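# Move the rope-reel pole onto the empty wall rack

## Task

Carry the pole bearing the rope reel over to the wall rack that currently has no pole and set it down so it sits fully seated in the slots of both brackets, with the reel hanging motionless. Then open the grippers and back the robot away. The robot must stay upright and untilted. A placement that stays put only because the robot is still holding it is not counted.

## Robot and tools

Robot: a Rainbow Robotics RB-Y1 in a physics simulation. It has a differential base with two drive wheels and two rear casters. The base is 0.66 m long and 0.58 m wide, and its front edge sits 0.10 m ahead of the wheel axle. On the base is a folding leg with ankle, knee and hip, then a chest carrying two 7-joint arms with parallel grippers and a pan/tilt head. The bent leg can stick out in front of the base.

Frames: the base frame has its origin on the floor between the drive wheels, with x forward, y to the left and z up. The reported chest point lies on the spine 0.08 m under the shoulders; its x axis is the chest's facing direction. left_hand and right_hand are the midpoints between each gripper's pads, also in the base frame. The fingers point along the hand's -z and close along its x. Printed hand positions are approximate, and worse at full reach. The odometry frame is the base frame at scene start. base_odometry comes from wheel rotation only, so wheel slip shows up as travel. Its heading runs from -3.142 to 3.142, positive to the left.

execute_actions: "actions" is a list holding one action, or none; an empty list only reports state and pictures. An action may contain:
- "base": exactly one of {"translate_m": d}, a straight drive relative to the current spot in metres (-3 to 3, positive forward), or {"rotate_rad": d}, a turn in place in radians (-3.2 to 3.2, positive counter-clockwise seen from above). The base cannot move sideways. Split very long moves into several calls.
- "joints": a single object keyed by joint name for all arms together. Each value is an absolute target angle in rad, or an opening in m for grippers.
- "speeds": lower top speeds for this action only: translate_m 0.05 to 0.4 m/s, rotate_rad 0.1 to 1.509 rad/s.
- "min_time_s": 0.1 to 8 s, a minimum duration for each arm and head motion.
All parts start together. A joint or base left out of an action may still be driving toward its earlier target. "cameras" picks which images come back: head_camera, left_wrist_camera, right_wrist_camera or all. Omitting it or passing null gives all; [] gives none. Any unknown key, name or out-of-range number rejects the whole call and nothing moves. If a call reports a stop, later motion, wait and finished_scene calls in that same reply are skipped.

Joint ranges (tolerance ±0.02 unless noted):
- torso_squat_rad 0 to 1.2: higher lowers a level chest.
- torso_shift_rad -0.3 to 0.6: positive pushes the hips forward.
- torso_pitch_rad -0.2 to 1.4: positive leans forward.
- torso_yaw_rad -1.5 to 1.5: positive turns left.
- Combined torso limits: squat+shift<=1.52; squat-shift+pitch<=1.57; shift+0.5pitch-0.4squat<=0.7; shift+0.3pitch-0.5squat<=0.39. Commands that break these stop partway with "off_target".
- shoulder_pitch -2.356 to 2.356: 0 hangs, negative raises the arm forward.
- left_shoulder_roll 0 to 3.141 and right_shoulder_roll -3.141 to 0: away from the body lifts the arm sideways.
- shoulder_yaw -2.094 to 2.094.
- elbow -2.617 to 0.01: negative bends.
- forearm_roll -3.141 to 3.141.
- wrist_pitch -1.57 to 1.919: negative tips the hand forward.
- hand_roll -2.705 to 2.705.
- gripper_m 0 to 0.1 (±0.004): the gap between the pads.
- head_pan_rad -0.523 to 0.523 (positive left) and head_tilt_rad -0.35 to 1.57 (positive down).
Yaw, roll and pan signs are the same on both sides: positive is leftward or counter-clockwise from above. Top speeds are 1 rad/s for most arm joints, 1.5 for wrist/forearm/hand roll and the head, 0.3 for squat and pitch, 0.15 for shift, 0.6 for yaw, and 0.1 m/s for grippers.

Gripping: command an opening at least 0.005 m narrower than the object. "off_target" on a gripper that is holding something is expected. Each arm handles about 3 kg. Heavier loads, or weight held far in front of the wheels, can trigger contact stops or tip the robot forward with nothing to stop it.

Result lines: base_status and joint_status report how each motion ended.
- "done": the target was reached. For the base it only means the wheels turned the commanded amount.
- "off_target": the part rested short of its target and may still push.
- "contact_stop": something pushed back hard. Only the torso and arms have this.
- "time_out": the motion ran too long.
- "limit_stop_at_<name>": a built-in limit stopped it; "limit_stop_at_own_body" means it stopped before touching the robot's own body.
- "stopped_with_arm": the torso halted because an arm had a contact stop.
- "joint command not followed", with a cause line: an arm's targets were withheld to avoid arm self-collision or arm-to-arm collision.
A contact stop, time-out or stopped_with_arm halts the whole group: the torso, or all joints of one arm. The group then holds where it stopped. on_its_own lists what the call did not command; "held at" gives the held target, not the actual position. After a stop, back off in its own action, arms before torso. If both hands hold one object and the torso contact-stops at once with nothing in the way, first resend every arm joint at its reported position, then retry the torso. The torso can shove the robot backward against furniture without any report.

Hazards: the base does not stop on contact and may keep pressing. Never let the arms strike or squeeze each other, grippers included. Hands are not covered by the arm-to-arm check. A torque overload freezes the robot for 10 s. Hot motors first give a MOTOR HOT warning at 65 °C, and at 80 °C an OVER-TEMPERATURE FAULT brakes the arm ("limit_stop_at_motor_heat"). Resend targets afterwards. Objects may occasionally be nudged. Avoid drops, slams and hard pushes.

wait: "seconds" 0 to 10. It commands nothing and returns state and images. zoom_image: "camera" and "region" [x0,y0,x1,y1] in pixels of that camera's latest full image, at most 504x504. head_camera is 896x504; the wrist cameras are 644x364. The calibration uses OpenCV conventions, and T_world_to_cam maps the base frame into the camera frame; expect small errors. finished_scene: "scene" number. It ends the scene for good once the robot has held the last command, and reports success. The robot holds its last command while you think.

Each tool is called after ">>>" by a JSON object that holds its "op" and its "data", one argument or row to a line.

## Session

>>> {"op": "execute_actions", "data": {
  "actions": [],
  "cameras": ["head_camera"]
}}

Scene clock: 0.00 s.
base_odometry: x=+0.000 y=+0.000 heading=+0.000 (m, m, rad; odometry frame)
base_status: not commanded
joint_positions: torso_squat_rad=+0.350 torso_shift_rad=+0.000 torso_pitch_rad=+0.000 torso_yaw_rad=-0.001 left_shoulder_pitch_rad=-0.051 left_shoulder_roll_rad=+0.036 left_shoulder_yaw_rad=-0.037 left_elbow_rad=-0.189 left_forearm_roll_rad=+0.033 left_wrist_pitch_rad=+0.055 left_hand_roll_rad=+0.008 left_gripper_m=+0.101 right_shoulder_pitch_rad=+0.003 right_shoulder_roll_rad=-0.015 right_shoulder_yaw_rad=-0.024 right_elbow_rad=-0.188 right_forearm_roll_rad=-0.024 right_wrist_pitch_rad=-0.060 right_hand_roll_rad=+0.000 right_gripper_m=+0.099 head_pan_rad=+0.001 head_tilt_rad=+0.401
joint_status: not commanded
chest: x=-0.2279 y=+0.0006 z=+1.2474 quat_wxyz=(+1.000, -0.001, +0.000, +0.000) (m; base frame)
left_hand: x=-0.1121 y=+0.2419 z=+0.5704 quat_wxyz=(+0.996, +0.013, -0.091, -0.008) (m; base frame)
right_hand: x=-0.1252 y=-0.2349 z=+0.5707 quat_wxyz=(+0.992, -0.009, -0.123, -0.024) (m; base frame)
pictures: head_camera
camera_calibration (this result's frames):
head_camera: T_world_to_cam=[[-0.0118989, -0.998705, 0.0494688, -0.0741222], [-0.413018, -0.0401461, -0.909838, 1.28827], [0.910645, -0.0312575, -0.412006, 0.730982], [0, 0, 0, 1]] pos_world=[-0.134468, 0.000541561, 1.47695]
Images, in order (width x height): head_camera 896x504.

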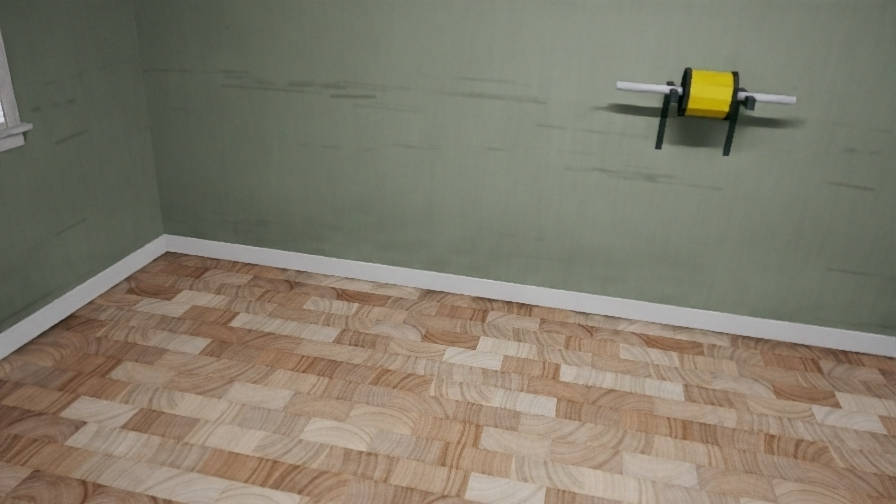

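>>> {"op": "execute_actions", "data": {
  "actions": [
    {"base":{"rotate_rad":-0.55},"joints":{"head_pan_rad":-0.52,"head_tilt_rad":0.2,"left_elbow_rad":-1.57,"right_elbow_rad":-1.59,"left_shoulder_pitch_rad":0,"right_shoulder_pitch_rad":0,"left_wrist_pitch_rad":0,"right_wrist_pitch_rad":0,"left_shoulder_yaw_rad":0,"right_shoulder_yaw_rad":0,"left_forearm_roll_rad":0,"torso_squat_rad":0.3}}
  ],
  "cameras": ["head_camera"]
}}

>>> {"op": "execute_actions", "data": {
  "actions": [
    {"base":{"translate_m":1.57},"joints":{"head_pan_rad":0,"head_tilt_rad":0.5}}
  ],
  "cameras": []
}}

>>> {"op": "execute_actions", "data": {
  "actions": [
    {"base":{"rotate_rad":0.331}}
  ]
}}

Scene clock: 17.00 s.
base_odometry: x=+0.000 y=+0.000 heading=-0.550 (m, m, rad; odometry frame)
base_status: done
joint_positions: torso_squat_rad=+0.300 torso_shift_rad=+0.000 torso_pitch_rad=+0.000 torso_yaw_rad=-0.001 left_shoulder_pitch_rad=+0.000 left_shoulder_roll_rad=+0.036 left_shoulder_yaw_rad=+0.000 left_elbow_rad=-1.570 left_forearm_roll_rad=+0.000 left_wrist_pitch_rad=+0.000 left_hand_roll_rad=+0.008 left_gripper_m=+0.101 right_shoulder_pitch_rad=+0.000 right_shoulder_roll_rad=-0.015 right_shoulder_yaw_rad=+0.000 right_elbow_rad=-1.590 right_forearm_roll_rad=-0.024 right_wrist_pitch_rad=+0.000 right_hand_roll_rad=+0.000 right_gripper_m=+0.099 head_pan_rad=-0.520 head_tilt_rad=+0.200
joint_status: all done
chest: x=-0.2279 y=+0.0006 z=+1.2587 quat_wxyz=(+1.000, -0.001, +0.000, +0.000) (m; base frame)
left_hand: x=+0.2898 y=+0.2308 z=+1.0311 quat_wxyz=(+0.707, +0.009, -0.707, -0.010) (m; base frame)
right_hand: x=+0.2900 y=-0.2246 z=+1.0411 quat_wxyz=(+0.700, +0.003, -0.714, -0.003) (m; base frame)
pictures: head_camera
camera_calibration (this result's frames):
head_camera: T_world_to_cam=[[-0.515255, -0.855791, 0.0462011, -0.173574], [-0.21362, 0.0760362, -0.973953, 1.43301], [0.829987, -0.511704, -0.221992, 0.442223], [0, 0, 0, 1]] pos_world=[-0.150355, -0.0312159, 1.50187]
Images, in order (width x height): head_camera 896x504.

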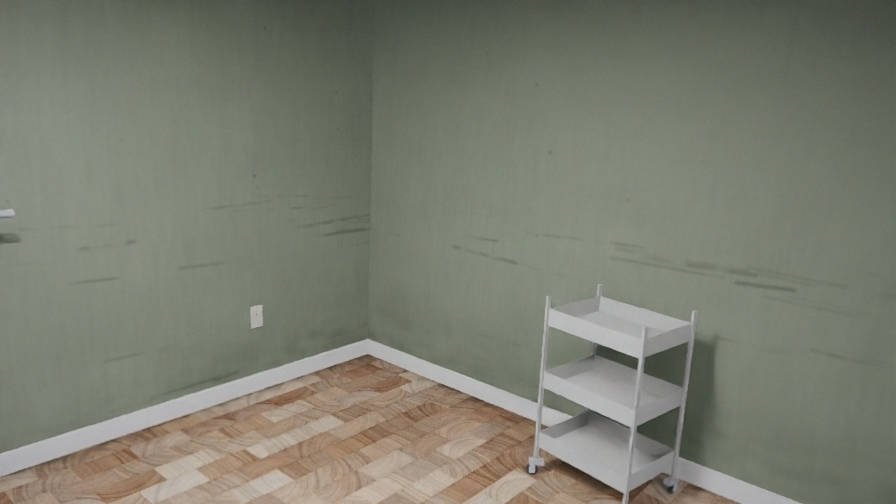

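Scene clock: 22.27 s.
base_odometry: x=+1.338 y=-0.821 heading=-0.550 (m, m, rad; odometry frame)
base_status: done
joint_positions: torso_squat_rad=+0.300 torso_shift_rad=+0.000 torso_pitch_rad=+0.000 torso_yaw_rad=-0.001 left_shoulder_pitch_rad=+0.000 left_shoulder_roll_rad=+0.036 left_shoulder_yaw_rad=+0.000 left_elbow_rad=-1.570 left_forearm_roll_rad=+0.000 left_wrist_pitch_rad=+0.000 left_hand_roll_rad=+0.008 left_gripper_m=+0.101 right_shoulder_pitch_rad=+0.000 right_shoulder_roll_rad=-0.015 right_shoulder_yaw_rad=+0.000 right_elbow_rad=-1.590 right_forearm_roll_rad=-0.024 right_wrist_pitch_rad=+0.000 right_hand_roll_rad=+0.000 right_gripper_m=+0.099 head_pan_rad=+0.000 head_tilt_rad=+0.500
joint_status: all done
chest: x=-0.2278 y=+0.0006 z=+1.2587 quat_wxyz=(+1.000, -0.001, +0.000, +0.000) (m; base frame)
left_hand: x=+0.2898 y=+0.2309 z=+1.0310 quat_wxyz=(+0.708, +0.009, -0.707, -0.010) (m; base frame)
right_hand: x=+0.2900 y=-0.2246 z=+1.0411 quat_wxyz=(+0.700, +0.003, -0.714, -0.003) (m; base frame)
pictures: none
No camera images: the call's "cameras" was empty. Leave "cameras" out to get every camera's image.

Scene clock: 24.27 s.
base_odometry: x=+1.338 y=-0.821 heading=-0.219 (m, m, rad; odometry frame)
base_status: done
joint_positions: torso_squat_rad=+0.300 torso_shift_rad=+0.000 torso_pitch_rad=+0.000 torso_yaw_rad=-0.001 left_shoulder_pitch_rad=+0.000 left_shoulder_roll_rad=+0.036 left_shoulder_yaw_rad=+0.000 left_elbow_rad=-1.570 left_forearm_roll_rad=+0.000 left_wrist_pitch_rad=+0.000 left_hand_roll_rad=+0.008 left_gripper_m=+0.101 right_shoulder_pitch_rad=+0.000 right_shoulder_roll_rad=-0.015 right_shoulder_yaw_rad=+0.000 right_elbow_rad=-1.590 right_forearm_roll_rad=-0.024 right_wrist_pitch_rad=+0.000 right_hand_roll_rad=+0.000 right_gripper_m=+0.099 head_pan_rad=+0.000 head_tilt_rad=+0.500
joint_status: not commanded
chest: x=-0.2278 y=+0.0006 z=+1.2587 quat_wxyz=(+1.000, +0.000, +0.000, +0.000) (m; base frame)
left_hand: x=+0.2898 y=+0.2309 z=+1.0310 quat_wxyz=(+0.708, +0.009, -0.707, -0.010) (m; base frame)
right_hand: x=+0.2900 y=-0.2246 z=+1.0410 quat_wxyz=(+0.700, +0.003, -0.714, -0.003) (m; base frame)
pictures: head_camera, left_wrist_camera, right_wrist_camera
camera_calibration (this result's frames):
head_camera: T_world_to_cam=[[-0.0077135, -0.9987, 0.0503927, -0.0751812], [-0.501563, -0.0397327, -0.864208, 1.21378], [0.865087, -0.0319412, -0.500604, 0.855424], [0, 0, 0, 1]] pos_world=[-0.131808, 0.000466674, 1.48098]
left_wrist_camera: T_world_to_cam=[[-0.0152832, -0.0743211, 0.997117, -1.00033], [-0.670436, -0.739083, -0.0653643, 0.458732], [0.74181, -0.669502, -0.038532, 0.0662398], [0, 0, 0, 1]] pos_world=[0.243125, 0.309043, 1.02999]
right_wrist_camera: T_world_to_cam=[[0.087061, -0.0068294, -0.99618, 1.00983], [-0.606177, 0.793182, -0.0584145, 0.450861], [0.79055, 0.608947, 0.0649154, -0.074552], [0, 0, 0, 1]] pos_world=[0.244321, -0.30532, 1.03715]
Images, in order (width x height): head_camera 896x504, left_wrist_camera 644x364, right_wrist_camera 644x364.

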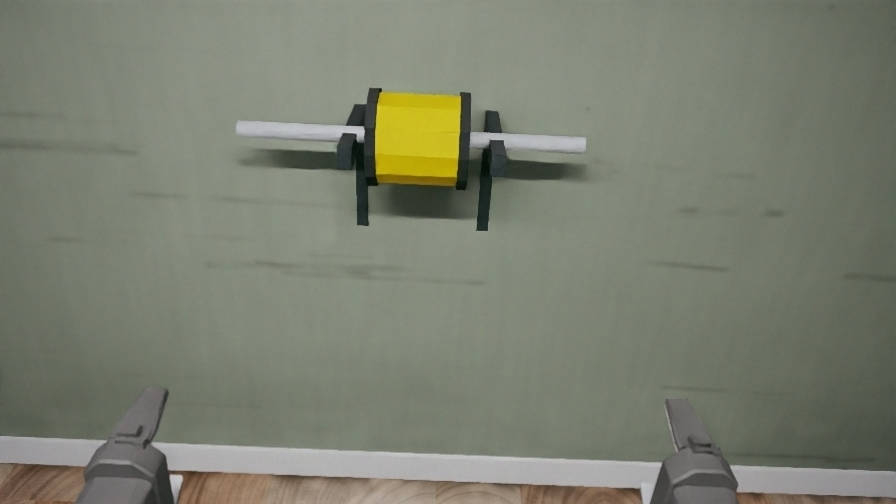

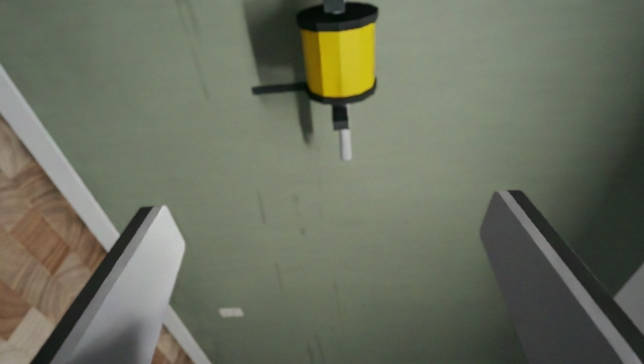

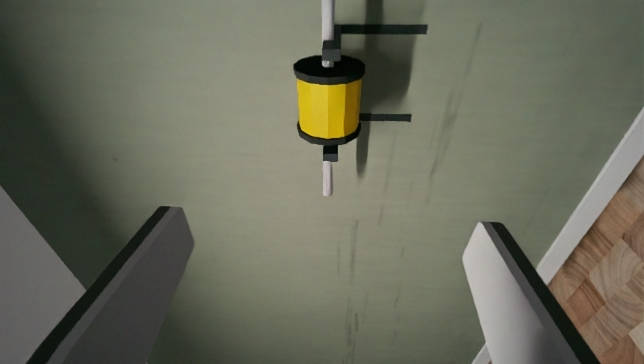

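>>> {"op": "execute_actions", "data": {
  "actions": [
    {"base":{"translate_m":0.5},"joints":{"head_tilt_rad":0.7,"right_shoulder_roll_rad":-0.005,"right_shoulder_yaw_rad":0.04}}
  ]
}}

Scene clock: 34.77 s.
base_odometry: x=+1.826 y=-0.929 heading=-0.219 (m, m, rad; odometry frame)
base_status: done
joint_positions: torso_squat_rad=+0.300 torso_shift_rad=+0.000 torso_pitch_rad=+0.000 torso_yaw_rad=-0.001 left_shoulder_pitch_rad=+0.000 left_shoulder_roll_rad=+0.036 left_shoulder_yaw_rad=+0.000 left_elbow_rad=-1.570 left_forearm_roll_rad=+0.000 left_wrist_pitch_rad=+0.000 left_hand_roll_rad=+0.008 left_gripper_m=+0.101 right_shoulder_pitch_rad=+0.000 right_shoulder_roll_rad=-0.005 right_shoulder_yaw_rad=+0.040 right_elbow_rad=-1.590 right_forearm_roll_rad=-0.024 right_wrist_pitch_rad=+0.000 right_hand_roll_rad=+0.000 right_gripper_m=+0.099 head_pan_rad=+0.000 head_tilt_rad=+0.700
joint_status: all done
chest: x=-0.2278 y=+0.0006 z=+1.2587 quat_wxyz=(+1.000, -0.001, +0.000, +0.000) (m; base frame)
left_hand: x=+0.2898 y=+0.2309 z=+1.0310 quat_wxyz=(+0.708, +0.009, -0.707, -0.010) (m; base frame)
right_hand: x=+0.2896 y=-0.2008 z=+1.0409 quat_wxyz=(+0.701, +0.021, -0.713, +0.007) (m; base frame)
pictures: head_camera, left_wrist_camera, right_wrist_camera
camera_calibration (this result's frames):
head_camera: T_world_to_cam=[[0.00225236, -0.998704, 0.0508407, -0.0737599], [-0.663284, -0.0395396, -0.747323, 1.01002], [0.748365, -0.0320385, -0.662513, 1.06758], [0, 0, 0, 1]] pos_world=[-0.128845, 0.000475072, 1.46584]
left_wrist_camera: T_world_to_cam=[[-0.0152553, -0.0742962, 0.99712, -1.00033], [-0.670352, -0.739162, -0.0653315, 0.458746], [0.741886, -0.669418, -0.0385285, 0.0662393], [0, 0, 0, 1]] pos_world=[0.243119, 0.309109, 1.02997]
right_wrist_camera: T_world_to_cam=[[0.0865789, 0.00700213, -0.99622, 1.01282], [-0.637476, 0.768846, -0.0499974, 0.427116], [0.76559, 0.639396, 0.0710295, -0.081778], [0, 0, 0, 1]] pos_world=[0.247196, -0.28319, 1.03615]
Images, in order (width x height): head_camera 896x504, left_wrist_camera 644x364, right_wrist_camera 644x364.

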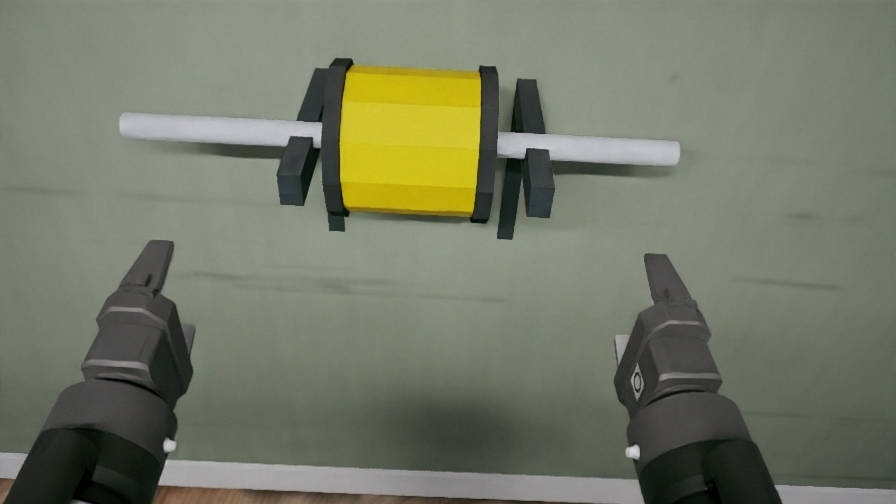

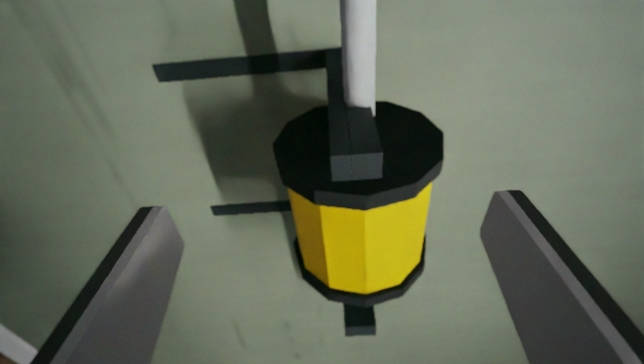

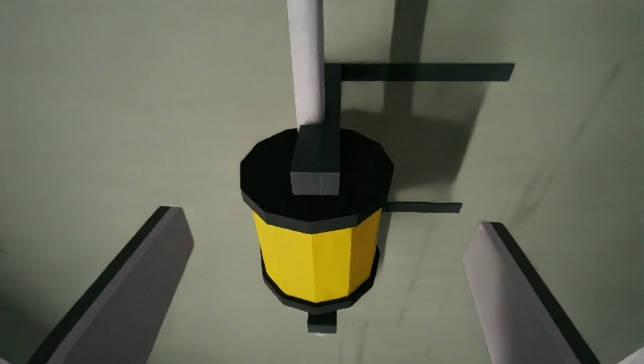

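>>> {"op": "execute_actions", "data": {
  "actions": [
    {"joints":{"torso_squat_rad":0.62,"left_elbow_rad":-2.02,"right_elbow_rad":-2.04,"left_wrist_pitch_rad":0.45,"right_wrist_pitch_rad":0.45}}
  ]
}}

Scene clock: 43.30 s.
base_odometry: x=+1.826 y=-0.929 heading=-0.219 (m, m, rad; odometry frame)
base_status: not commanded
joint_positions: torso_squat_rad=+0.620 torso_shift_rad=+0.000 torso_pitch_rad=+0.000 torso_yaw_rad=-0.001 left_shoulder_pitch_rad=+0.000 left_shoulder_roll_rad=+0.036 left_shoulder_yaw_rad=+0.000 left_elbow_rad=-2.020 left_forearm_roll_rad=+0.000 left_wrist_pitch_rad=+0.450 left_hand_roll_rad=+0.008 left_gripper_m=+0.101 right_shoulder_pitch_rad=+0.000 right_shoulder_roll_rad=-0.005 right_shoulder_yaw_rad=+0.040 right_elbow_rad=-2.040 right_forearm_roll_rad=-0.024 right_wrist_pitch_rad=+0.450 right_hand_roll_rad=+0.000 right_gripper_m=+0.099 head_pan_rad=+0.000 head_tilt_rad=+0.700
joint_status: all done
chest: x=-0.2279 y=+0.0006 z=+1.1596 quat_wxyz=(+1.000, -0.001, +0.000, +0.000) (m; base frame)
left_hand: x=+0.2779 y=+0.2269 z=+1.0464 quat_wxyz=(+0.707, +0.009, -0.707, -0.010) (m; base frame)
right_hand: x=+0.2753 y=-0.1982 z=+1.0562 quat_wxyz=(+0.700, +0.023, -0.713, +0.012) (m; base frame)
pictures: head_camera, left_wrist_camera, right_wrist_camera
camera_calibration (this result's frames):
head_camera: T_world_to_cam=[[0.00224416, -0.998704, 0.0508409, -0.0687676], [-0.663159, -0.0395396, -0.747433, 0.936096], [0.748475, -0.0320382, -0.662389, 1.00193], [0, 0, 0, 1]] pos_world=[-0.128981, 0.00043428, 1.36683]
left_wrist_camera: T_world_to_cam=[[-0.015471, -0.0743067, 0.997115, -1.01616], [-0.67037, -0.739132, -0.0654827, 0.448979], [0.741865, -0.66945, -0.0383779, 0.0728316], [0, 0, 0, 1]] pos_world=[0.23123, 0.305104, 1.04542]
right_wrist_camera: T_world_to_cam=[[0.0868997, 0.00531626, -0.996203, 1.02883], [-0.64553, 0.761946, -0.052244, 0.420041], [0.758775, 0.647619, 0.0696447, -0.0685855], [0, 0, 0, 1]] pos_world=[0.233786, -0.281101, 1.05164]
Images, in order (width x height): head_camera 896x504, left_wrist_camera 644x364, right_wrist_camera 644x364.

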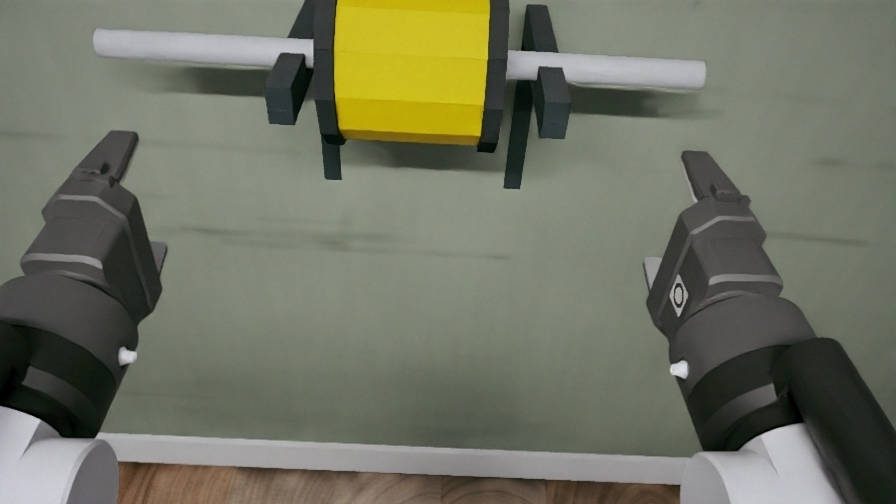

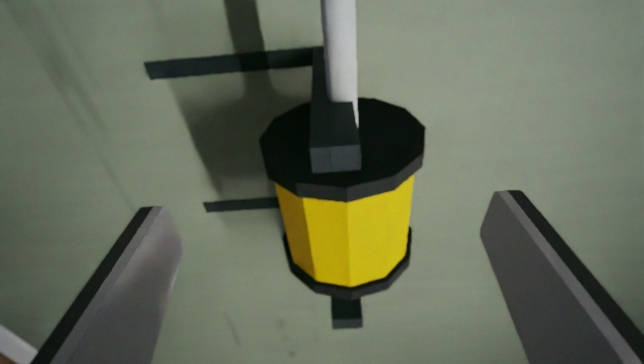

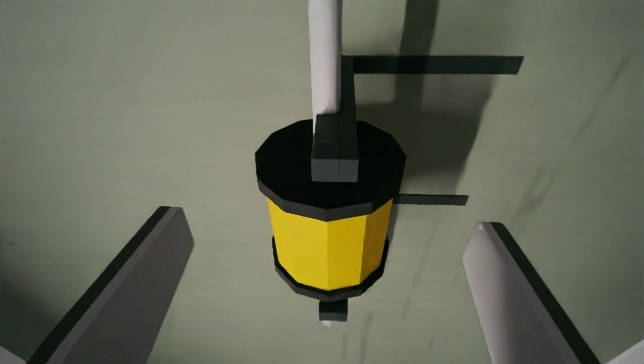

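>>> {"op": "execute_actions", "data": {
  "actions": [
    {"base":{"translate_m":0.25},"speeds":{"translate_m":0.15},"joints":{"head_tilt_rad":0.6}}
  ],
  "cameras": []
}}

>>> {"op": "execute_actions", "data": {
  "actions": [
    {"joints":{"left_gripper_m":0.05,"right_gripper_m":0.05}}
  ]
}}

Scene clock: 52.63 s.
base_odometry: x=+2.071 y=-0.984 heading=-0.218 (m, m, rad; odometry frame)
base_status: done
joint_positions: torso_squat_rad=+0.620 torso_shift_rad=+0.000 torso_pitch_rad=+0.000 torso_yaw_rad=-0.001 left_shoulder_pitch_rad=+0.000 left_shoulder_roll_rad=+0.036 left_shoulder_yaw_rad=+0.000 left_elbow_rad=-2.020 left_forearm_roll_rad=+0.000 left_wrist_pitch_rad=+0.450 left_hand_roll_rad=+0.008 left_gripper_m=+0.101 right_shoulder_pitch_rad=+0.000 right_shoulder_roll_rad=-0.005 right_shoulder_yaw_rad=+0.040 right_elbow_rad=-2.040 right_forearm_roll_rad=-0.024 right_wrist_pitch_rad=+0.450 right_hand_roll_rad=+0.000 right_gripper_m=+0.099 head_pan_rad=+0.000 head_tilt_rad=+0.600
joint_status: all done
chest: x=-0.2278 y=+0.0006 z=+1.1596 quat_wxyz=(+1.000, -0.001, +0.000, +0.000) (m; base frame)
left_hand: x=+0.2779 y=+0.2269 z=+1.0463 quat_wxyz=(+0.708, +0.009, -0.707, -0.010) (m; base frame)
right_hand: x=+0.2754 y=-0.1982 z=+1.0561 quat_wxyz=(+0.700, +0.023, -0.713, +0.012) (m; base frame)
pictures: none
No camera images: the call's "cameras" was empty. Leave "cameras" out to get every camera's image.

Scene clock: 53.63 s.
base_odometry: x=+2.071 y=-0.984 heading=-0.218 (m, m, rad; odometry frame)
base_status: not commanded
joint_positions: torso_squat_rad=+0.620 torso_shift_rad=+0.000 torso_pitch_rad=+0.000 torso_yaw_rad=-0.001 left_shoulder_pitch_rad=-0.002 left_shoulder_roll_rad=+0.036 left_shoulder_yaw_rad=+0.000 left_elbow_rad=-2.022 left_forearm_roll_rad=+0.000 left_wrist_pitch_rad=+0.449 left_hand_roll_rad=+0.008 left_gripper_m=+0.051 right_shoulder_pitch_rad=+0.000 right_shoulder_roll_rad=-0.005 right_shoulder_yaw_rad=+0.040 right_elbow_rad=-2.040 right_forearm_roll_rad=-0.024 right_wrist_pitch_rad=+0.450 right_hand_roll_rad=+0.000 right_gripper_m=+0.050 head_pan_rad=+0.000 head_tilt_rad=+0.600
joint_status: all done
chest: x=-0.2281 y=+0.0005 z=+1.1596 quat_wxyz=(+1.000, +0.000, +0.000, +0.000) (m; base frame)
left_hand: x=+0.2779 y=+0.2267 z=+1.0486 quat_wxyz=(+0.706, +0.009, -0.708, -0.010) (m; base frame)
right_hand: x=+0.2752 y=-0.1983 z=+1.0563 quat_wxyz=(+0.700, +0.023, -0.713, +0.012) (m; base frame)
pictures: head_camera, left_wrist_camera, right_wrist_camera
camera_calibration (this result's frames):
head_camera: T_world_to_cam=[[-0.00275326, -0.998704, 0.0508174, -0.0697996], [-0.585057, -0.0396038, -0.810024, 1.03716], [0.810987, -0.0319613, -0.58419, 0.908634], [0, 0, 0, 1]] pos_world=[-0.130285, 0.000407485, 1.37449]
left_wrist_camera: T_world_to_cam=[[-0.020395, -0.074375, 0.997022, -1.01685], [-0.670426, -0.738778, -0.0688249, 0.452369], [0.741696, -0.669833, -0.0347955, 0.0691022], [0, 0, 0, 1]] pos_world=[0.231289, 0.304859, 1.04736]
right_wrist_camera: T_world_to_cam=[[0.087129, 0.00537724, -0.996183, 1.02887], [-0.645503, 0.761962, -0.0523447, 0.420082], [0.758771, 0.6476, 0.06986, -0.0687059], [0, 0, 0, 1]] pos_world=[0.233653, -0.281125, 1.05173]
Images, in order (width x height): head_camera 896x504, left_wrist_camera 644x364, right_wrist_camera 644x364.

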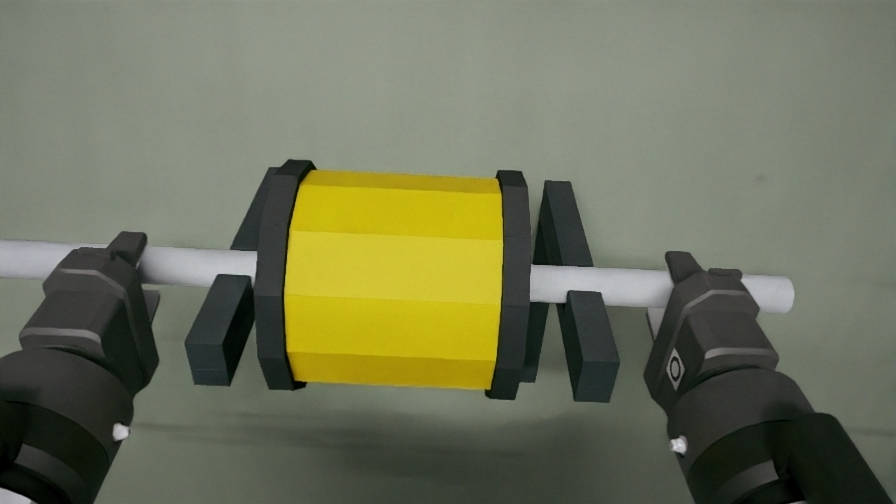

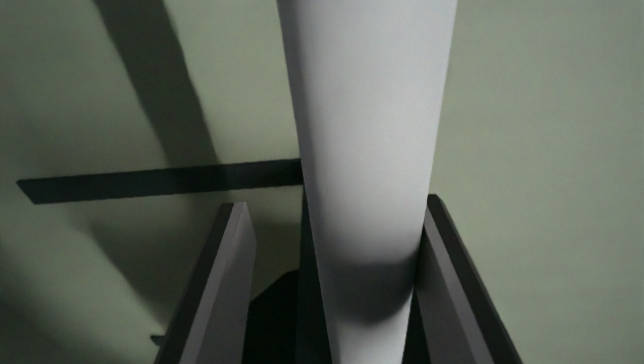

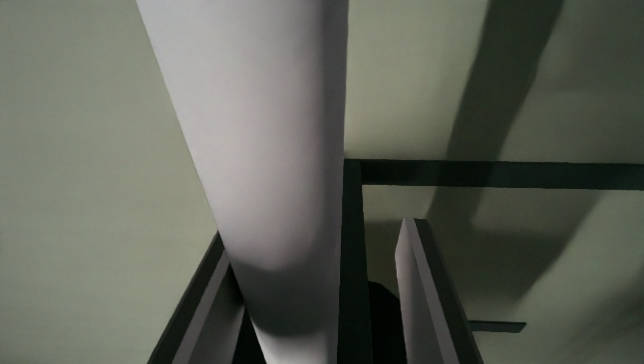

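>>> {"op": "execute_actions", "data": {
  "actions": [
    {"joints":{"torso_squat_rad":0.592,"left_elbow_rad":-2.026}}
  ],
  "cameras": ["left_wrist_camera","right_wrist_camera"]
}}

>>> {"op": "execute_actions", "data": {
  "actions": [
    {"joints":{"left_gripper_m":0.015,"right_gripper_m":0.015}}
  ],
  "cameras": ["head_camera"]
}}

>>> {"op": "execute_actions", "data": {
  "actions": [
    {"joints":{"torso_squat_rad":0.3}}
  ],
  "cameras": ["head_camera"]
}}

Scene clock: 70.10 s.
base_odometry: x=+2.071 y=-0.984 heading=-0.218 (m, m, rad; odometry frame)
base_status: not commanded
joint_positions: torso_squat_rad=+0.592 torso_shift_rad=+0.000 torso_pitch_rad=+0.000 torso_yaw_rad=-0.001 left_shoulder_pitch_rad=+0.000 left_shoulder_roll_rad=+0.036 left_shoulder_yaw_rad=+0.000 left_elbow_rad=-2.026 left_forearm_roll_rad=+0.000 left_wrist_pitch_rad=+0.450 left_hand_roll_rad=+0.008 left_gripper_m=+0.050 right_shoulder_pitch_rad=+0.000 right_shoulder_roll_rad=-0.005 right_shoulder_yaw_rad=+0.040 right_elbow_rad=-2.040 right_forearm_roll_rad=-0.024 right_wrist_pitch_rad=+0.450 right_hand_roll_rad=+0.000 right_gripper_m=+0.050 head_pan_rad=+0.000 head_tilt_rad=+0.600
joint_status: all done
chest: x=-0.2278 y=+0.0005 z=+1.1708 quat_wxyz=(+1.000, +0.000, +0.000, +0.000) (m; base frame)
left_hand: x=+0.2774 y=+0.2269 z=+1.0606 quat_wxyz=(+0.705, +0.009, -0.709, -0.010) (m; base frame)
right_hand: x=+0.2754 y=-0.1983 z=+1.0672 quat_wxyz=(+0.700, +0.023, -0.713, +0.012) (m; base frame)
pictures: left_wrist_camera, right_wrist_camera
camera_calibration (this result's frames):
left_wrist_camera: T_world_to_cam=[[-0.0218137, -0.0743754, 0.996992, -1.02842], [-0.670036, -0.73904, -0.0697924, 0.454031], [0.742008, -0.669543, -0.033713, 0.0686772], [0, 0, 0, 1]] pos_world=[0.230825, 0.30504, 1.05932]
right_wrist_camera: T_world_to_cam=[[0.0866617, 0.00536931, -0.996223, 1.03992], [-0.645525, 0.761963, -0.0520477, 0.420464], [0.758806, 0.647598, 0.0694991, -0.0692427], [0, 0, 0, 1]] pos_world=[0.233841, -0.281121, 1.06269]
Images, in order (width x height): left_wrist_camera 644x364, right_wrist_camera 644x364.

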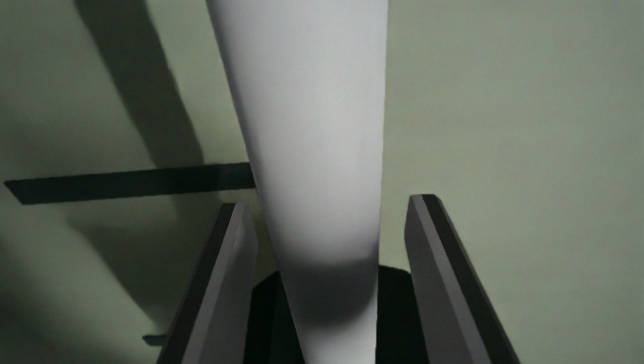

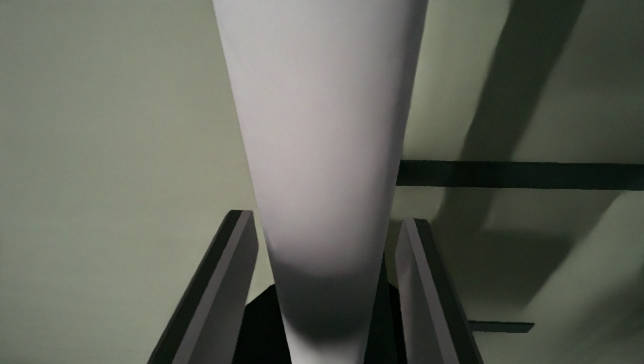

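Scene clock: 70.93 s.
base_odometry: x=+2.070 y=-0.984 heading=-0.218 (m, m, rad; odometry frame)
base_status: not commanded
joint_positions: torso_squat_rad=+0.592 torso_shift_rad=+0.000 torso_pitch_rad=+0.001 torso_yaw_rad=-0.001 left_shoulder_pitch_rad=+0.000 left_shoulder_roll_rad=+0.036 left_shoulder_yaw_rad=+0.000 left_elbow_rad=-2.026 left_forearm_roll_rad=+0.000 left_wrist_pitch_rad=+0.450 left_hand_roll_rad=+0.008 left_gripper_m=+0.030 right_shoulder_pitch_rad=+0.000 right_shoulder_roll_rad=-0.005 right_shoulder_yaw_rad=+0.040 right_elbow_rad=-2.039 right_forearm_roll_rad=-0.024 right_wrist_pitch_rad=+0.450 right_hand_roll_rad=+0.000 right_gripper_m=+0.028 head_pan_rad=+0.000 head_tilt_rad=+0.600
joint_status: left_gripper_m off_target (ended at +0.030, target +0.015); right_gripper_m off_target (ended at +0.028, target +0.015)
chest: x=-0.2278 y=+0.0005 z=+1.1708 quat_wxyz=(+1.000, +0.000, +0.000, +0.000) (m; base frame)
left_hand: x=+0.2774 y=+0.2269 z=+1.0601 quat_wxyz=(+0.706, +0.009, -0.708, -0.010) (m; base frame)
right_hand: x=+0.2754 y=-0.1983 z=+1.0668 quat_wxyz=(+0.701, +0.023, -0.713, +0.012) (m; base frame)
pictures: head_camera
camera_calibration (this result's frames):
head_camera: T_world_to_cam=[[-0.00272477, -0.998703, 0.0508396, -0.0703755], [-0.585484, -0.0396217, -0.809715, 1.04592], [0.810679, -0.0319721, -0.584617, 0.91536], [0, 0, 0, 1]] pos_world=[-0.129884, 0.000423035, 1.38561]
Images, in order (width x height): head_camera 896x504.

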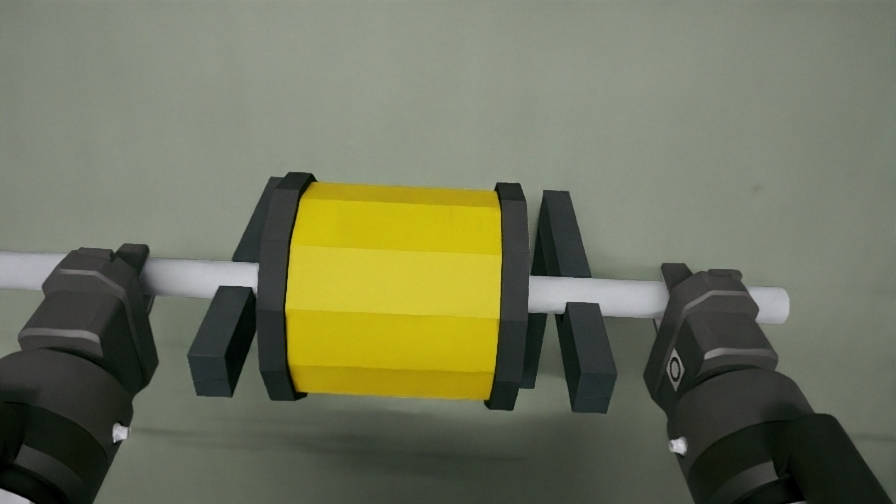

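Scene clock: 72.70 s.
base_odometry: x=+2.070 y=-0.984 heading=-0.218 (m, m, rad; odometry frame)
base_status: not commanded
joint_positions: torso_squat_rad=+0.300 torso_shift_rad=+0.000 torso_pitch_rad=+0.001 torso_yaw_rad=-0.001 left_shoulder_pitch_rad=+0.001 left_shoulder_roll_rad=+0.036 left_shoulder_yaw_rad=+0.000 left_elbow_rad=-2.025 left_forearm_roll_rad=+0.000 left_wrist_pitch_rad=+0.450 left_hand_roll_rad=+0.008 left_gripper_m=+0.030 right_shoulder_pitch_rad=+0.001 right_shoulder_roll_rad=-0.005 right_shoulder_yaw_rad=+0.040 right_elbow_rad=-2.039 right_forearm_roll_rad=-0.024 right_wrist_pitch_rad=+0.450 right_hand_roll_rad=+0.000 right_gripper_m=+0.028 head_pan_rad=+0.000 head_tilt_rad=+0.600
joint_status: all done
chest: x=-0.2275 y=+0.0006 z=+1.2587 quat_wxyz=(+1.000, +0.000, +0.000, +0.000) (m; base frame)
left_hand: x=+0.2776 y=+0.2271 z=+1.1473 quat_wxyz=(+0.706, +0.009, -0.708, -0.009) (m; base frame)
right_hand: x=+0.2756 y=-0.1983 z=+1.1538 quat_wxyz=(+0.701, +0.023, -0.712, +0.012) (m; base frame)
pictures: head_camera
camera_calibration (this result's frames):
head_camera: T_world_to_cam=[[-0.00270243, -0.998703, 0.0508409, -0.0748027], [-0.585843, -0.0396216, -0.809455, 1.11681], [0.81042, -0.0319723, -0.584977, 0.966924], [0, 0, 0, 1]] pos_world=[-0.129543, 0.000458675, 1.47343]
Images, in order (width x height): head_camera 896x504.

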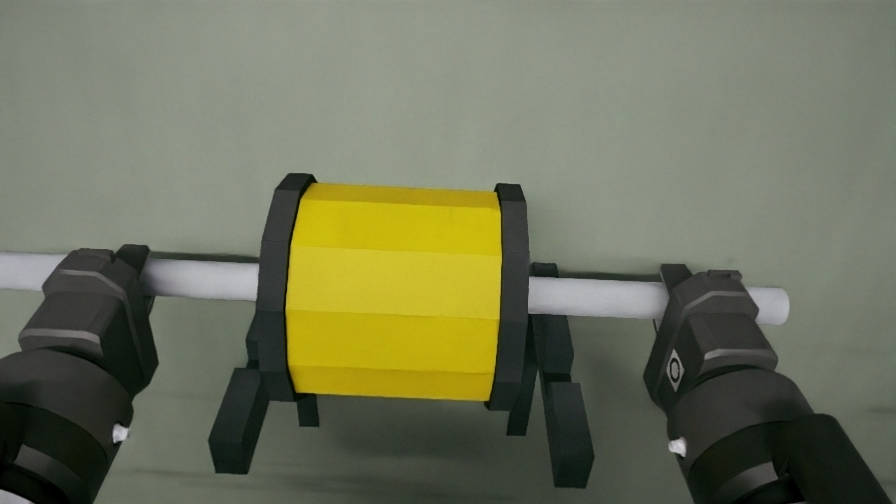

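>>> {"op": "execute_actions", "data": {
  "actions": [
    {"base":{"translate_m":-1.0},"joints":{"head_tilt_rad":0.1,"head_pan_rad":0.3}}
  ],
  "cameras": []
}}

>>> {"op": "execute_actions", "data": {
  "actions": [
    {"base":{"rotate_rad":1.571},"speeds":{"rotate_rad":0.7}}
  ],
  "cameras": ["head_camera"]
}}

Scene clock: 83.17 s.
base_odometry: x=+1.094 y=-0.767 heading=-0.218 (m, m, rad; odometry frame)
base_status: done
joint_positions: torso_squat_rad=+0.300 torso_shift_rad=+0.000 torso_pitch_rad=+0.001 torso_yaw_rad=-0.001 left_shoulder_pitch_rad=+0.001 left_shoulder_roll_rad=+0.036 left_shoulder_yaw_rad=+0.000 left_elbow_rad=-2.025 left_forearm_roll_rad=+0.000 left_wrist_pitch_rad=+0.450 left_hand_roll_rad=+0.008 left_gripper_m=+0.030 right_shoulder_pitch_rad=+0.001 right_shoulder_roll_rad=-0.005 right_shoulder_yaw_rad=+0.040 right_elbow_rad=-2.039 right_forearm_roll_rad=-0.024 right_wrist_pitch_rad=+0.450 right_hand_roll_rad=+0.000 right_gripper_m=+0.028 head_pan_rad=+0.300 head_tilt_rad=+0.100
joint_status: all done
chest: x=-0.2276 y=+0.0006 z=+1.2587 quat_wxyz=(+1.000, -0.001, +0.000, +0.000) (m; base frame)
left_hand: x=+0.2775 y=+0.2271 z=+1.1473 quat_wxyz=(+0.706, +0.009, -0.708, -0.009) (m; base frame)
right_hand: x=+0.2755 y=-0.1983 z=+1.1538 quat_wxyz=(+0.702, +0.023, -0.712, +0.012) (m; base frame)
pictures: none
No camera images: the call's "cameras" was empty. Leave "cameras" out to get every camera's image.

Scene clock: 87.13 s.
base_odometry: x=+1.094 y=-0.767 heading=+1.353 (m, m, rad; odometry frame)
base_status: done
joint_positions: torso_squat_rad=+0.300 torso_shift_rad=+0.000 torso_pitch_rad=+0.001 torso_yaw_rad=-0.001 left_shoulder_pitch_rad=+0.001 left_shoulder_roll_rad=+0.036 left_shoulder_yaw_rad=+0.000 left_elbow_rad=-2.025 left_forearm_roll_rad=+0.000 left_wrist_pitch_rad=+0.450 left_hand_roll_rad=+0.008 left_gripper_m=+0.030 right_shoulder_pitch_rad=+0.001 right_shoulder_roll_rad=-0.005 right_shoulder_yaw_rad=+0.040 right_elbow_rad=-2.039 right_forearm_roll_rad=-0.024 right_wrist_pitch_rad=+0.450 right_hand_roll_rad=+0.000 right_gripper_m=+0.028 head_pan_rad=+0.300 head_tilt_rad=+0.100
joint_status: not commanded
chest: x=-0.2276 y=+0.0006 z=+1.2587 quat_wxyz=(+1.000, -0.001, +0.000, +0.000) (m; base frame)
left_hand: x=+0.2775 y=+0.2271 z=+1.1472 quat_wxyz=(+0.706, +0.009, -0.708, -0.009) (m; base frame)
right_hand: x=+0.2755 y=-0.1983 z=+1.1538 quat_wxyz=(+0.702, +0.023, -0.712, +0.012) (m; base frame)
pictures: head_camera
camera_calibration (this result's frames):
head_camera: T_world_to_cam=[[0.269954, -0.961891, 0.0434891, -0.00807838], [-0.108739, -0.0753324, -0.991212, 1.47993], [0.956713, 0.262853, -0.124932, 0.325737], [0, 0, 0, 1]] pos_world=[-0.14853, 0.0180952, 1.50797]
Images, in order (width x height): head_camera 896x504.

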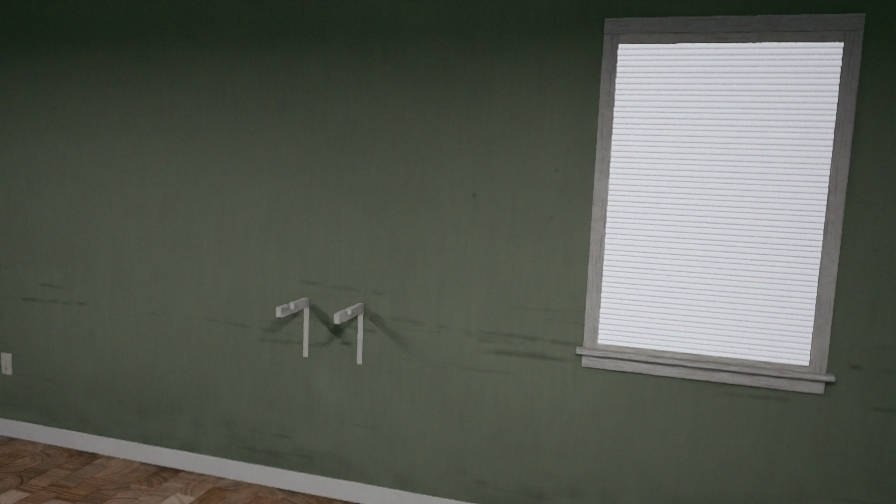

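>>> {"op": "execute_actions", "data": {
  "actions": [
    {"base":{"rotate_rad":0.7475},"speeds":{"rotate_rad":0.7},"joints":{"head_tilt_rad":0.45,"head_pan_rad":0,"torso_squat_rad":0.7}}
  ],
  "cameras": ["head_camera"]
}}

>>> {"op": "execute_actions", "data": {
  "actions": [
    {"base":{"translate_m":1.773}}
  ],
  "cameras": []
}}

>>> {"op": "execute_actions", "data": {
  "actions": [
    {"base":{"rotate_rad":-0.7475},"speeds":{"rotate_rad":0.7}}
  ],
  "cameras": ["head_camera"]
}}

Scene clock: 100.40 s.
base_odometry: x=+1.094 y=-0.767 heading=+2.100 (m, m, rad; odometry frame)
base_status: done
joint_positions: torso_squat_rad=+0.700 torso_shift_rad=+0.000 torso_pitch_rad=+0.001 torso_yaw_rad=-0.001 left_shoulder_pitch_rad=+0.001 left_shoulder_roll_rad=+0.036 left_shoulder_yaw_rad=+0.000 left_elbow_rad=-2.025 left_forearm_roll_rad=+0.000 left_wrist_pitch_rad=+0.450 left_hand_roll_rad=+0.008 left_gripper_m=+0.030 right_shoulder_pitch_rad=+0.001 right_shoulder_roll_rad=-0.005 right_shoulder_yaw_rad=+0.040 right_elbow_rad=-2.039 right_forearm_roll_rad=-0.024 right_wrist_pitch_rad=+0.451 right_hand_roll_rad=+0.000 right_gripper_m=+0.028 head_pan_rad=+0.000 head_tilt_rad=+0.450
joint_status: all done
chest: x=-0.2277 y=+0.0005 z=+1.1253 quat_wxyz=(+1.000, -0.001, +0.000, +0.000) (m; base frame)
left_hand: x=+0.2775 y=+0.2270 z=+1.0139 quat_wxyz=(+0.706, +0.009, -0.708, -0.009) (m; base frame)
right_hand: x=+0.2754 y=-0.1984 z=+1.0205 quat_wxyz=(+0.701, +0.023, -0.712, +0.012) (m; base frame)
pictures: head_camera
camera_calibration (this result's frames):
head_camera: T_world_to_cam=[[-0.0100504, -0.998699, 0.0500004, -0.0684626], [-0.458004, -0.0398519, -0.888057, 1.1392], [0.888893, -0.0318257, -0.457007, 0.735609], [0, 0, 0, 1]] pos_world=[-0.132809, 0.000436948, 1.35127]
Images, in order (width x height): head_camera 896x504.

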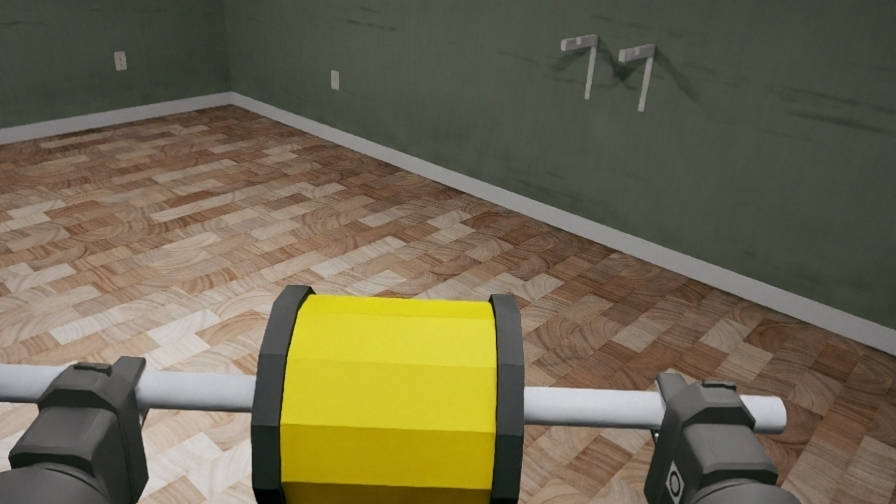

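Scene clock: 106.20 s.
base_odometry: x=+0.198 y=+0.763 heading=+2.101 (m, m, rad; odometry frame)
base_status: done
joint_positions: torso_squat_rad=+0.700 torso_shift_rad=+0.000 torso_pitch_rad=+0.001 torso_yaw_rad=-0.001 left_shoulder_pitch_rad=+0.001 left_shoulder_roll_rad=+0.036 left_shoulder_yaw_rad=+0.000 left_elbow_rad=-2.025 left_forearm_roll_rad=+0.000 left_wrist_pitch_rad=+0.450 left_hand_roll_rad=+0.008 left_gripper_m=+0.030 right_shoulder_pitch_rad=+0.001 right_shoulder_roll_rad=-0.005 right_shoulder_yaw_rad=+0.040 right_elbow_rad=-2.039 right_forearm_roll_rad=-0.024 right_wrist_pitch_rad=+0.451 right_hand_roll_rad=+0.000 right_gripper_m=+0.028 head_pan_rad=+0.000 head_tilt_rad=+0.450
joint_status: not commanded
chest: x=-0.2276 y=+0.0005 z=+1.1253 quat_wxyz=(+1.000, -0.001, +0.000, +0.000) (m; base frame)
left_hand: x=+0.2775 y=+0.2270 z=+1.0138 quat_wxyz=(+0.706, +0.009, -0.708, -0.009) (m; base frame)
right_hand: x=+0.2755 y=-0.1984 z=+1.0204 quat_wxyz=(+0.702, +0.023, -0.712, +0.012) (m; base frame)
pictures: none
No camera images: the call's "cameras" was empty. Leave "cameras" out to get every camera's image.

Scene clock: 108.97 s.
base_odometry: x=+0.198 y=+0.763 heading=+1.353 (m, m, rad; odometry frame)
base_status: done
joint_positions: torso_squat_rad=+0.700 torso_shift_rad=+0.000 torso_pitch_rad=+0.001 torso_yaw_rad=-0.001 left_shoulder_pitch_rad=+0.001 left_shoulder_roll_rad=+0.036 left_shoulder_yaw_rad=+0.000 left_elbow_rad=-2.025 left_forearm_roll_rad=+0.000 left_wrist_pitch_rad=+0.450 left_hand_roll_rad=+0.008 left_gripper_m=+0.030 right_shoulder_pitch_rad=+0.001 right_shoulder_roll_rad=-0.005 right_shoulder_yaw_rad=+0.040 right_elbow_rad=-2.039 right_forearm_roll_rad=-0.024 right_wrist_pitch_rad=+0.451 right_hand_roll_rad=+0.000 right_gripper_m=+0.028 head_pan_rad=+0.000 head_tilt_rad=+0.450
joint_status: not commanded
chest: x=-0.2276 y=+0.0006 z=+1.1253 quat_wxyz=(+1.000, -0.001, +0.000, +0.000) (m; base frame)
left_hand: x=+0.2775 y=+0.2270 z=+1.0138 quat_wxyz=(+0.706, +0.009, -0.708, -0.009) (m; base frame)
right_hand: x=+0.2755 y=-0.1983 z=+1.0204 quat_wxyz=(+0.702, +0.023, -0.712, +0.012) (m; base frame)
pictures: head_camera
camera_calibration (this result's frames):
head_camera: T_world_to_cam=[[-0.0100389, -0.998696, 0.050051, -0.0684864], [-0.458179, -0.0398959, -0.887964, 1.13911], [0.888803, -0.0318465, -0.457181, 0.735706], [0, 0, 0, 1]] pos_world=[-0.132668, 0.000478401, 1.35127]
Images, in order (width x height): head_camera 896x504.

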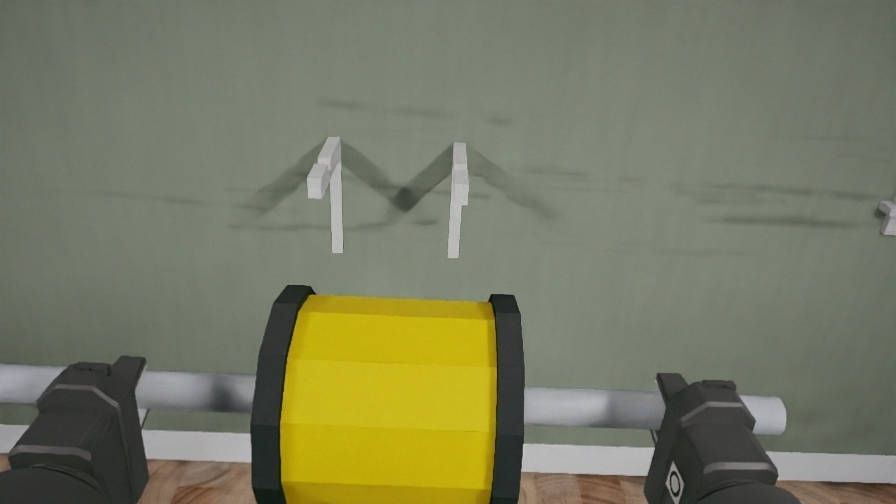

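>>> {"op": "execute_actions", "data": {
  "actions": [
    {"base":{"rotate_rad":0.11},"speeds":{"rotate_rad":0.3},"joints":{"head_tilt_rad":0.6}}
  ],
  "cameras": []
}}

>>> {"op": "execute_actions", "data": {
  "actions": [
    {"base":{"translate_m":0.46},"joints":{"torso_squat_rad":0.8}}
  ],
  "cameras": []
}}

>>> {"op": "execute_actions", "data": {
  "actions": [
    {"base":{"rotate_rad":-0.11},"speeds":{"rotate_rad":0.3}}
  ],
  "cameras": ["head_camera"]
}}

Scene clock: 119.40 s.
base_odometry: x=+0.198 y=+0.763 heading=+1.463 (m, m, rad; odometry frame)
base_status: done
joint_positions: torso_squat_rad=+0.700 torso_shift_rad=+0.000 torso_pitch_rad=+0.001 torso_yaw_rad=-0.001 left_shoulder_pitch_rad=+0.001 left_shoulder_roll_rad=+0.036 left_shoulder_yaw_rad=+0.000 left_elbow_rad=-2.025 left_forearm_roll_rad=+0.000 left_wrist_pitch_rad=+0.450 left_hand_roll_rad=+0.008 left_gripper_m=+0.030 right_shoulder_pitch_rad=+0.001 right_shoulder_roll_rad=-0.005 right_shoulder_yaw_rad=+0.040 right_elbow_rad=-2.039 right_forearm_roll_rad=-0.024 right_wrist_pitch_rad=+0.451 right_hand_roll_rad=+0.000 right_gripper_m=+0.028 head_pan_rad=+0.000 head_tilt_rad=+0.600
joint_status: all done
chest: x=-0.2276 y=+0.0005 z=+1.1253 quat_wxyz=(+1.000, +0.000, +0.000, +0.000) (m; base frame)
left_hand: x=+0.2775 y=+0.2270 z=+1.0139 quat_wxyz=(+0.706, +0.009, -0.708, -0.009) (m; base frame)
right_hand: x=+0.2755 y=-0.1984 z=+1.0204 quat_wxyz=(+0.702, +0.023, -0.712, +0.012) (m; base frame)
pictures: none
No camera images: the call's "cameras" was empty. Leave "cameras" out to get every camera's image.

Scene clock: 121.90 s.
base_odometry: x=+0.248 y=+1.220 heading=+1.463 (m, m, rad; odometry frame)
base_status: done
joint_positions: torso_squat_rad=+0.800 torso_shift_rad=+0.000 torso_pitch_rad=+0.001 torso_yaw_rad=-0.001 left_shoulder_pitch_rad=+0.001 left_shoulder_roll_rad=+0.036 left_shoulder_yaw_rad=+0.000 left_elbow_rad=-2.025 left_forearm_roll_rad=+0.000 left_wrist_pitch_rad=+0.450 left_hand_roll_rad=+0.008 left_gripper_m=+0.030 right_shoulder_pitch_rad=+0.001 right_shoulder_roll_rad=-0.005 right_shoulder_yaw_rad=+0.040 right_elbow_rad=-2.039 right_forearm_roll_rad=-0.024 right_wrist_pitch_rad=+0.451 right_hand_roll_rad=+0.000 right_gripper_m=+0.028 head_pan_rad=+0.000 head_tilt_rad=+0.600
joint_status: all done
chest: x=-0.2276 y=+0.0005 z=+1.0776 quat_wxyz=(+1.000, +0.000, +0.000, +0.000) (m; base frame)
left_hand: x=+0.2775 y=+0.2270 z=+0.9661 quat_wxyz=(+0.706, +0.009, -0.708, -0.009) (m; base frame)
right_hand: x=+0.2755 y=-0.1984 z=+0.9727 quat_wxyz=(+0.702, +0.023, -0.712, +0.012) (m; base frame)
pictures: none
No camera images: the call's "cameras" was empty. Leave "cameras" out to get every camera's image.

Scene clock: 123.17 s.
base_odometry: x=+0.248 y=+1.220 heading=+1.353 (m, m, rad; odometry frame)
base_status: done
joint_positions: torso_squat_rad=+0.800 torso_shift_rad=+0.000 torso_pitch_rad=+0.001 torso_yaw_rad=-0.001 left_shoulder_pitch_rad=+0.001 left_shoulder_roll_rad=+0.036 left_shoulder_yaw_rad=+0.000 left_elbow_rad=-2.025 left_forearm_roll_rad=+0.000 left_wrist_pitch_rad=+0.450 left_hand_roll_rad=+0.008 left_gripper_m=+0.030 right_shoulder_pitch_rad=+0.001 right_shoulder_roll_rad=-0.005 right_shoulder_yaw_rad=+0.040 right_elbow_rad=-2.039 right_forearm_roll_rad=-0.024 right_wrist_pitch_rad=+0.451 right_hand_roll_rad=+0.000 right_gripper_m=+0.028 head_pan_rad=+0.000 head_tilt_rad=+0.600
joint_status: not commanded
chest: x=-0.2276 y=+0.0005 z=+1.0776 quat_wxyz=(+1.000, -0.001, +0.000, +0.000) (m; base frame)
left_hand: x=+0.2775 y=+0.2270 z=+0.9661 quat_wxyz=(+0.706, +0.009, -0.708, -0.009) (m; base frame)
right_hand: x=+0.2755 y=-0.1983 z=+0.9727 quat_wxyz=(+0.702, +0.023, -0.712, +0.012) (m; base frame)
pictures: head_camera
camera_calibration (this result's frames):
head_camera: T_world_to_cam=[[-0.00260333, -0.998699, 0.0509261, -0.0657048], [-0.585739, -0.0397528, -0.809525, 0.97033], [0.810496, -0.0319369, -0.584873, 0.860975], [0, 0, 0, 1]] pos_world=[-0.129628, 0.000450875, 1.29241]
Images, in order (width x height): head_camera 896x504.

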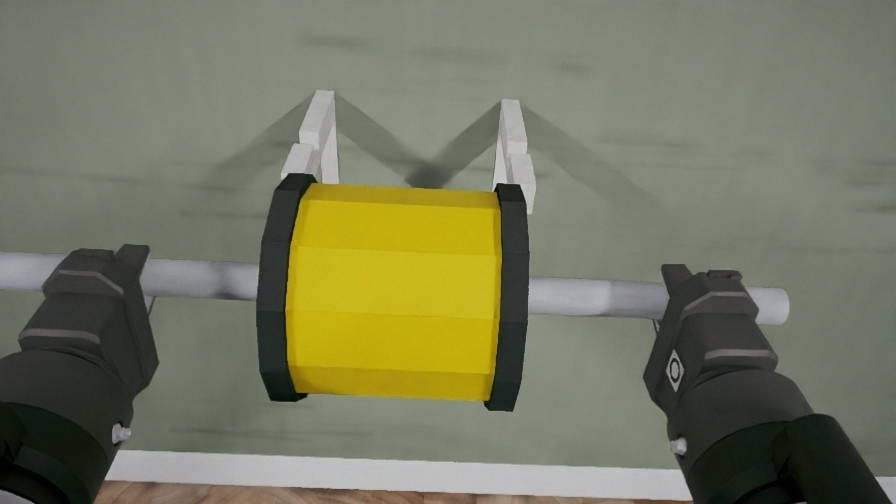

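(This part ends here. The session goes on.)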